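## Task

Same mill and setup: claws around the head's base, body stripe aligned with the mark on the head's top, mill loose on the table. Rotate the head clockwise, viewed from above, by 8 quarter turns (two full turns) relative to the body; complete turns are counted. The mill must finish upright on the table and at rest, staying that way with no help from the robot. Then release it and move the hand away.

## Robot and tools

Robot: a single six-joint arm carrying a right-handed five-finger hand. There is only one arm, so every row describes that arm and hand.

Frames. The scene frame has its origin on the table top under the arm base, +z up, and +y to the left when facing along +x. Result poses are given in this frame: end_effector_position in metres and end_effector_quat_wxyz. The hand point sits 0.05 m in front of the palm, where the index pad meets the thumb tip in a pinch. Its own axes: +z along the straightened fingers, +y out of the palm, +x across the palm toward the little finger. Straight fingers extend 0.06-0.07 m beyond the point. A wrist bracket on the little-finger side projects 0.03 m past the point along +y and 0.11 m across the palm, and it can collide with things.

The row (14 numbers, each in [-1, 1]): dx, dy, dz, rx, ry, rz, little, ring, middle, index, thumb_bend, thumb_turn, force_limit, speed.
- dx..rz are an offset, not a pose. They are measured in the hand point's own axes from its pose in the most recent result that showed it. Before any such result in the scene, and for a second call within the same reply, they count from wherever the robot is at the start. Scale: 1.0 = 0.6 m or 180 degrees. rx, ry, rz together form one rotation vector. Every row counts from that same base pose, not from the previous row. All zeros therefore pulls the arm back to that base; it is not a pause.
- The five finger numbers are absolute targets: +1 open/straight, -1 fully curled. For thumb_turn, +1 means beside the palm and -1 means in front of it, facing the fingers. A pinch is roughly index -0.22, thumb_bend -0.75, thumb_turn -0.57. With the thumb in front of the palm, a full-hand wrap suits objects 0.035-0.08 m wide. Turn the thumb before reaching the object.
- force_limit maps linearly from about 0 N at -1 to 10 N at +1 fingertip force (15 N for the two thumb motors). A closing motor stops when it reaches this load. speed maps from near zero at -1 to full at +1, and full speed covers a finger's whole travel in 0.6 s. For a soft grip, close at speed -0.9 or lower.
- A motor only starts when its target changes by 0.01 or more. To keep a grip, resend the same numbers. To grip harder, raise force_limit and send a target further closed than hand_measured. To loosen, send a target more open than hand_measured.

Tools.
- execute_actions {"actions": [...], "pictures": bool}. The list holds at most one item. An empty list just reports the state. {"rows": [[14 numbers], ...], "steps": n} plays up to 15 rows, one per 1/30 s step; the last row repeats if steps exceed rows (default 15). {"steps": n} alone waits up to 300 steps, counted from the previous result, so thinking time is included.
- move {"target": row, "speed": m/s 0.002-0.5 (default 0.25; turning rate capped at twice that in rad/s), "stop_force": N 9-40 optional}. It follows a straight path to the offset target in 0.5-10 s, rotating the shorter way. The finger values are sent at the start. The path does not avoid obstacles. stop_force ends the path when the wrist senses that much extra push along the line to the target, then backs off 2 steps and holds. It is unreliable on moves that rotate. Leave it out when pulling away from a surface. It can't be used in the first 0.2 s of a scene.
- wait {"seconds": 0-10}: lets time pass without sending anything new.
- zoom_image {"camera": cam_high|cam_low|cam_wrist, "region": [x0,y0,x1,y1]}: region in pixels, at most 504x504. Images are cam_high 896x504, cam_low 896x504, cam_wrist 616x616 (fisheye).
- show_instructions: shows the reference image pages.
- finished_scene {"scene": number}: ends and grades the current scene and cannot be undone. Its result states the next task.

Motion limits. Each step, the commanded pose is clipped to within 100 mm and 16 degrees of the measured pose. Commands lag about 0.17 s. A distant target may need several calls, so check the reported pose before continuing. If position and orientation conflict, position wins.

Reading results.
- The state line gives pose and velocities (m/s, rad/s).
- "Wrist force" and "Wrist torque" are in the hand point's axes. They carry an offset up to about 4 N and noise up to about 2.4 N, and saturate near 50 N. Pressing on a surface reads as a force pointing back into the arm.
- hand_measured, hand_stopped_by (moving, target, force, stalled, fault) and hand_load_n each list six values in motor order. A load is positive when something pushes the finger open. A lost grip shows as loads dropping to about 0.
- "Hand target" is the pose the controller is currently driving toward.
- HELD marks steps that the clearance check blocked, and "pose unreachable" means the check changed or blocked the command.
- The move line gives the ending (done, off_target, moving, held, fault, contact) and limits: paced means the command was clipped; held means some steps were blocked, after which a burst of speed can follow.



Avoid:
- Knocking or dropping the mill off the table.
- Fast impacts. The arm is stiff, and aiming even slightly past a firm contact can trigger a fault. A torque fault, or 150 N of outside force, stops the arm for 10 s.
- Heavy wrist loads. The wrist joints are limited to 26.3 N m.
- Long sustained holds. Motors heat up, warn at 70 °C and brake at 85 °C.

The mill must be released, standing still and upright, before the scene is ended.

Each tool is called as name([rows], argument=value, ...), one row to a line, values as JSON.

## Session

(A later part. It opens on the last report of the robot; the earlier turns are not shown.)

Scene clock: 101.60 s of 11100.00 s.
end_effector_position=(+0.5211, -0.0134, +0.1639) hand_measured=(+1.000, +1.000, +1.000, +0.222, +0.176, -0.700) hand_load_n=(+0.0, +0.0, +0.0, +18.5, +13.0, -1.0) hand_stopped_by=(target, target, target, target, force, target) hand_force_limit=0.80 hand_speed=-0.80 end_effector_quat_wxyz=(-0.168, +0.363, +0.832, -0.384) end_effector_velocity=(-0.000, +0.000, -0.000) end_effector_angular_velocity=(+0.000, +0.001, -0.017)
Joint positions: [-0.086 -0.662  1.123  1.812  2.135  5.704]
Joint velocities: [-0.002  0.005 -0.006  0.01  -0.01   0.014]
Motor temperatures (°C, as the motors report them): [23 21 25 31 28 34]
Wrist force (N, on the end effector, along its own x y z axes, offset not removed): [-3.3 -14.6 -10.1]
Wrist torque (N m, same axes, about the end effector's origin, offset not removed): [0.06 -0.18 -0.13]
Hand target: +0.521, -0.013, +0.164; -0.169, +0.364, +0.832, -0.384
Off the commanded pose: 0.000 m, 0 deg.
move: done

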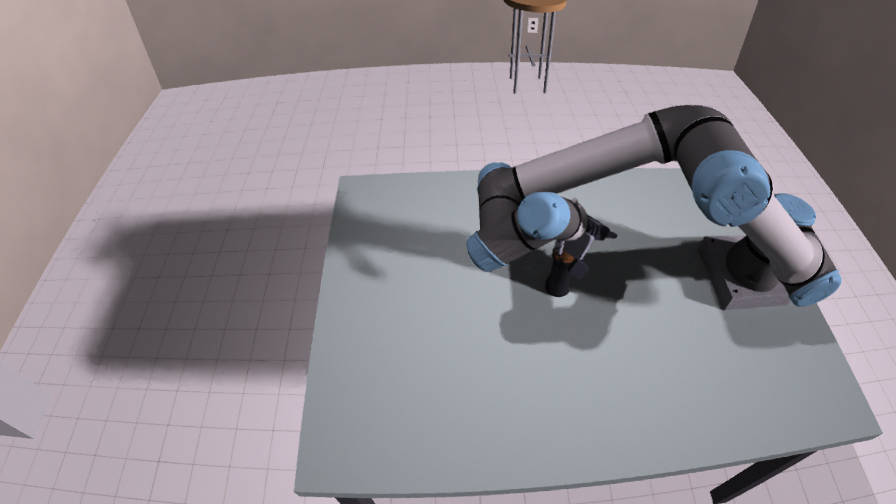

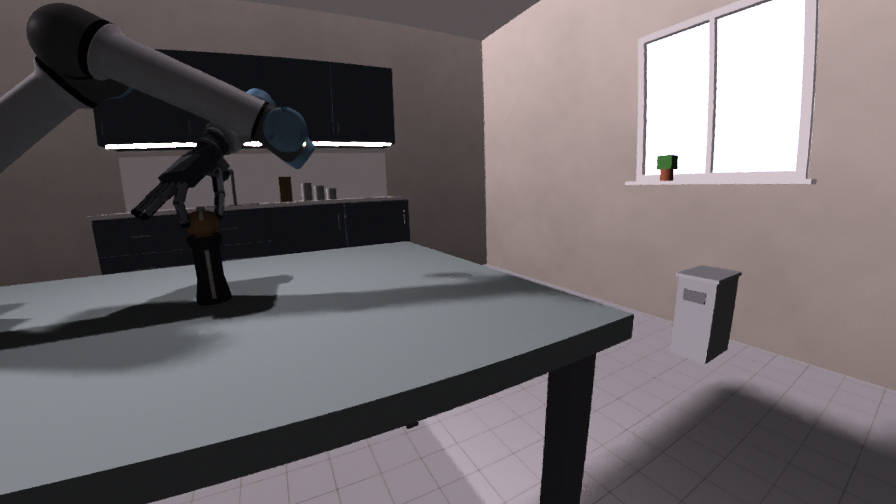

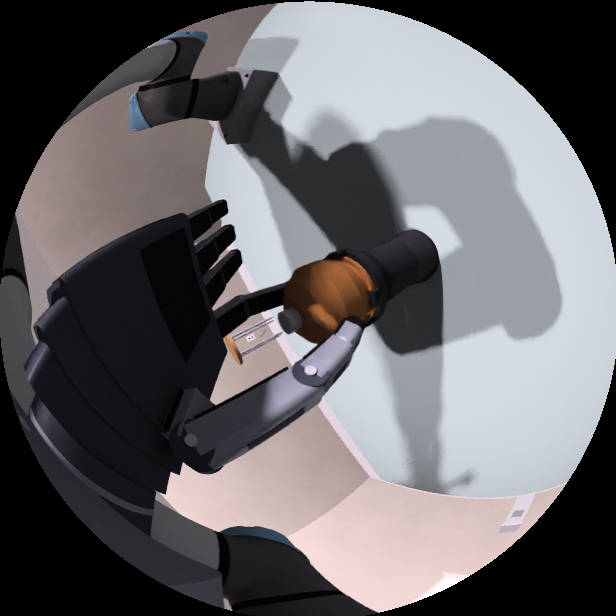

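Aligned. Release.

move(target=[0,-0.003,-0.0025,0,0,0,1,1,1,0.6,0.8,-0.7,0.8,0], speed=0.02)

move(target=[0,-0.13,-0.1,0,0,0,1,1,1,0.6,0.8,-0.7,0.8,0], speed=0.15)

Scene clock: 103.67 s of 11100.00 s.
end_effector_position=(+0.5211, -0.0134, +0.1662) hand_measured=(+1.000, +1.000, +1.000, +0.600, +0.800, -0.700) hand_load_n=(+0.0, +0.0, +0.0, +0.0, +0.0, +0.0) hand_stopped_by=(target, target, target, target, target, target) hand_force_limit=0.80 hand_speed=0.00 end_effector_quat_wxyz=(-0.168, +0.363, +0.832, -0.384) end_effector_velocity=(+0.000, +0.000, +0.000) end_effector_angular_velocity=(+0.001, -0.001, +0.001)
Joint positions: [-0.086 -0.664  1.122  1.816  2.135  5.704]
Joint velocities: [ 0.    -0.    -0.001 -0.001 -0.    -0.001]
Motor temperatures (°C, as the motors report them): [23 21 25 31 28 34]
Wrist force (N, on the end effector, along its own x y z axes, offset not removed): [-2.2 3.5 2.0]
Wrist torque (N m, same axes, about the end effector's origin, offset not removed): [0.46 0.18 -0.17]
Hand target: +0.521, -0.013, +0.166; -0.168, +0.363, +0.832, -0.384
Off the commanded pose: 0.000 m, 0 deg.
move: done

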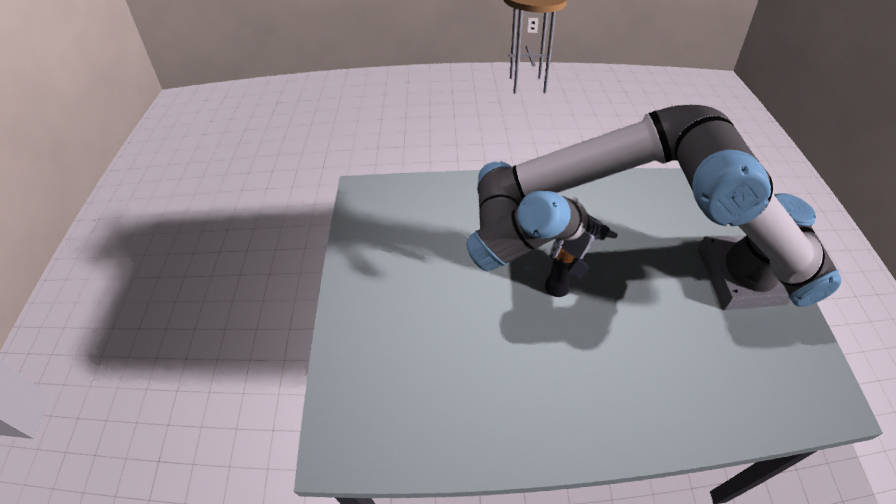

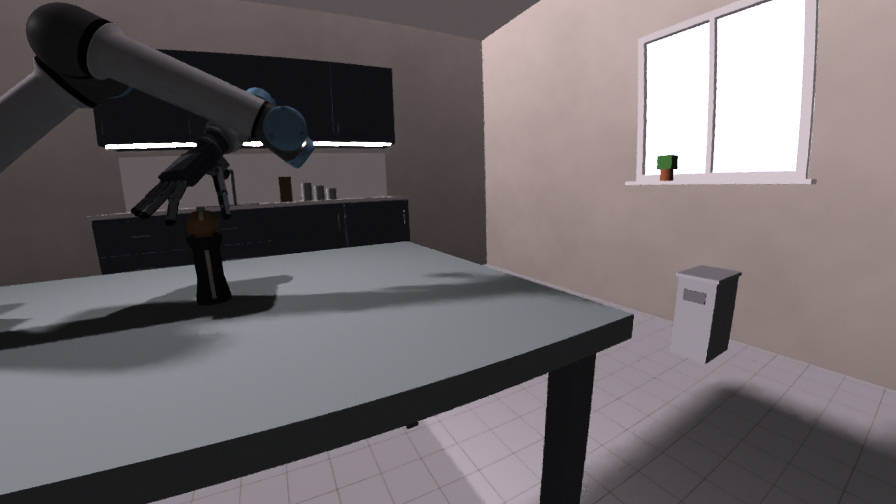

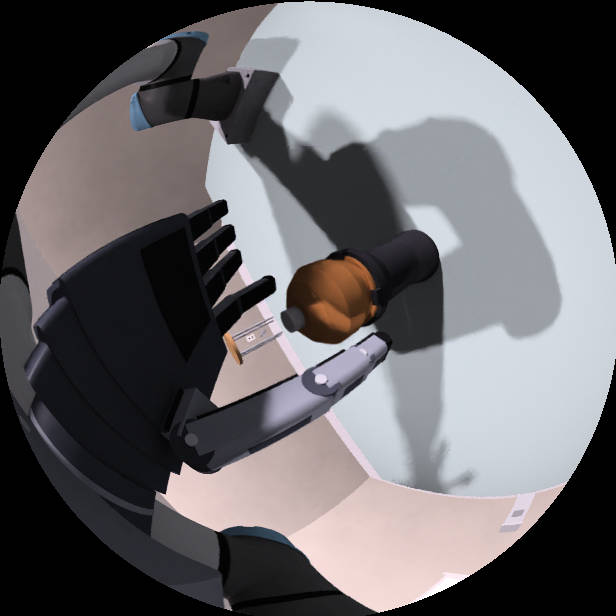

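Scene clock: 104.90 s of 11100.00 s.
end_effector_position=(+0.5176, -0.0166, +0.2641) hand_measured=(+1.000, +1.000, +1.000, +0.600, +0.800, -0.700) hand_load_n=(+0.0, +0.0, +0.0, +0.0, +0.0, +0.0) hand_stopped_by=(target, target, target, target, target, target) hand_force_limit=0.80 hand_speed=0.00 end_effector_quat_wxyz=(-0.168, +0.363, +0.832, -0.384) end_effector_velocity=(-0.000, -0.000, +0.003) end_effector_angular_velocity=(-0.001, +0.001, -0.000)
Joint positions: [-0.092 -0.766  1.044  1.993  2.139  5.699]
Joint velocities: [ 0.    -0.002 -0.004  0.007  0.     0.001]
Motor temperatures (°C, as the motors report them): [23 21 25 31 28 34]
Wrist force (N, on the end effector, along its own x y z axes, offset not removed): [0.9 3.9 1.0]
Wrist torque (N m, same axes, about the end effector's origin, offset not removed): [0.60 -0.20 0.10]
Hand target: +0.518, -0.017, +0.265; -0.168, +0.363, +0.832, -0.384
Off the commanded pose: 0.000 m, 0 deg.
move: done

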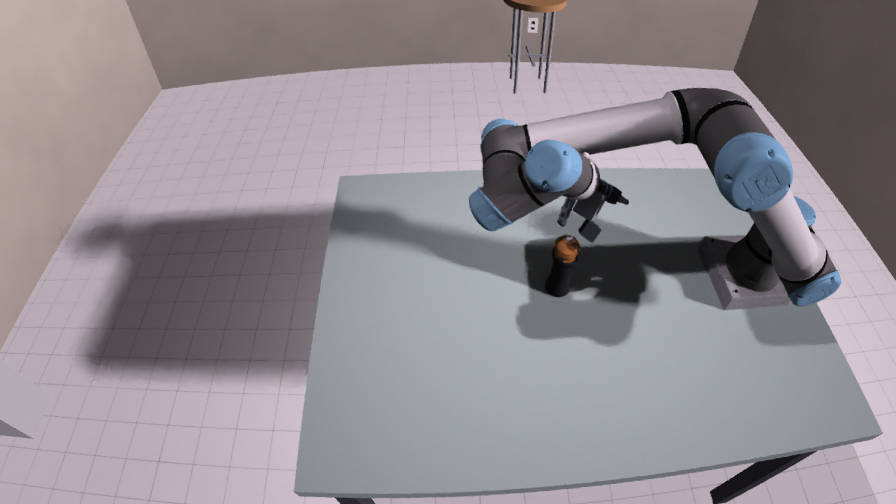

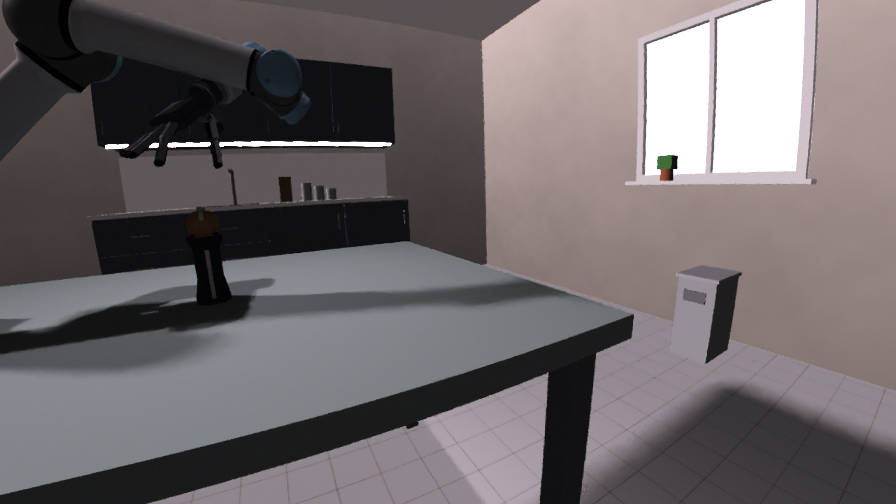

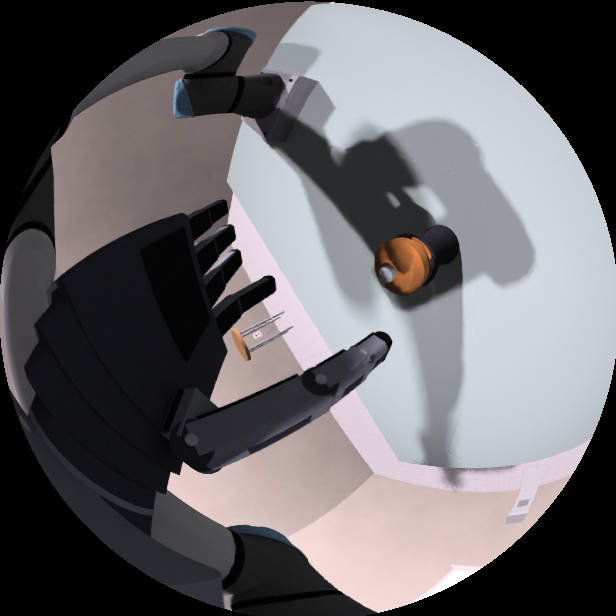

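finished_scene(scene=2)

The scene is finished: the task was done.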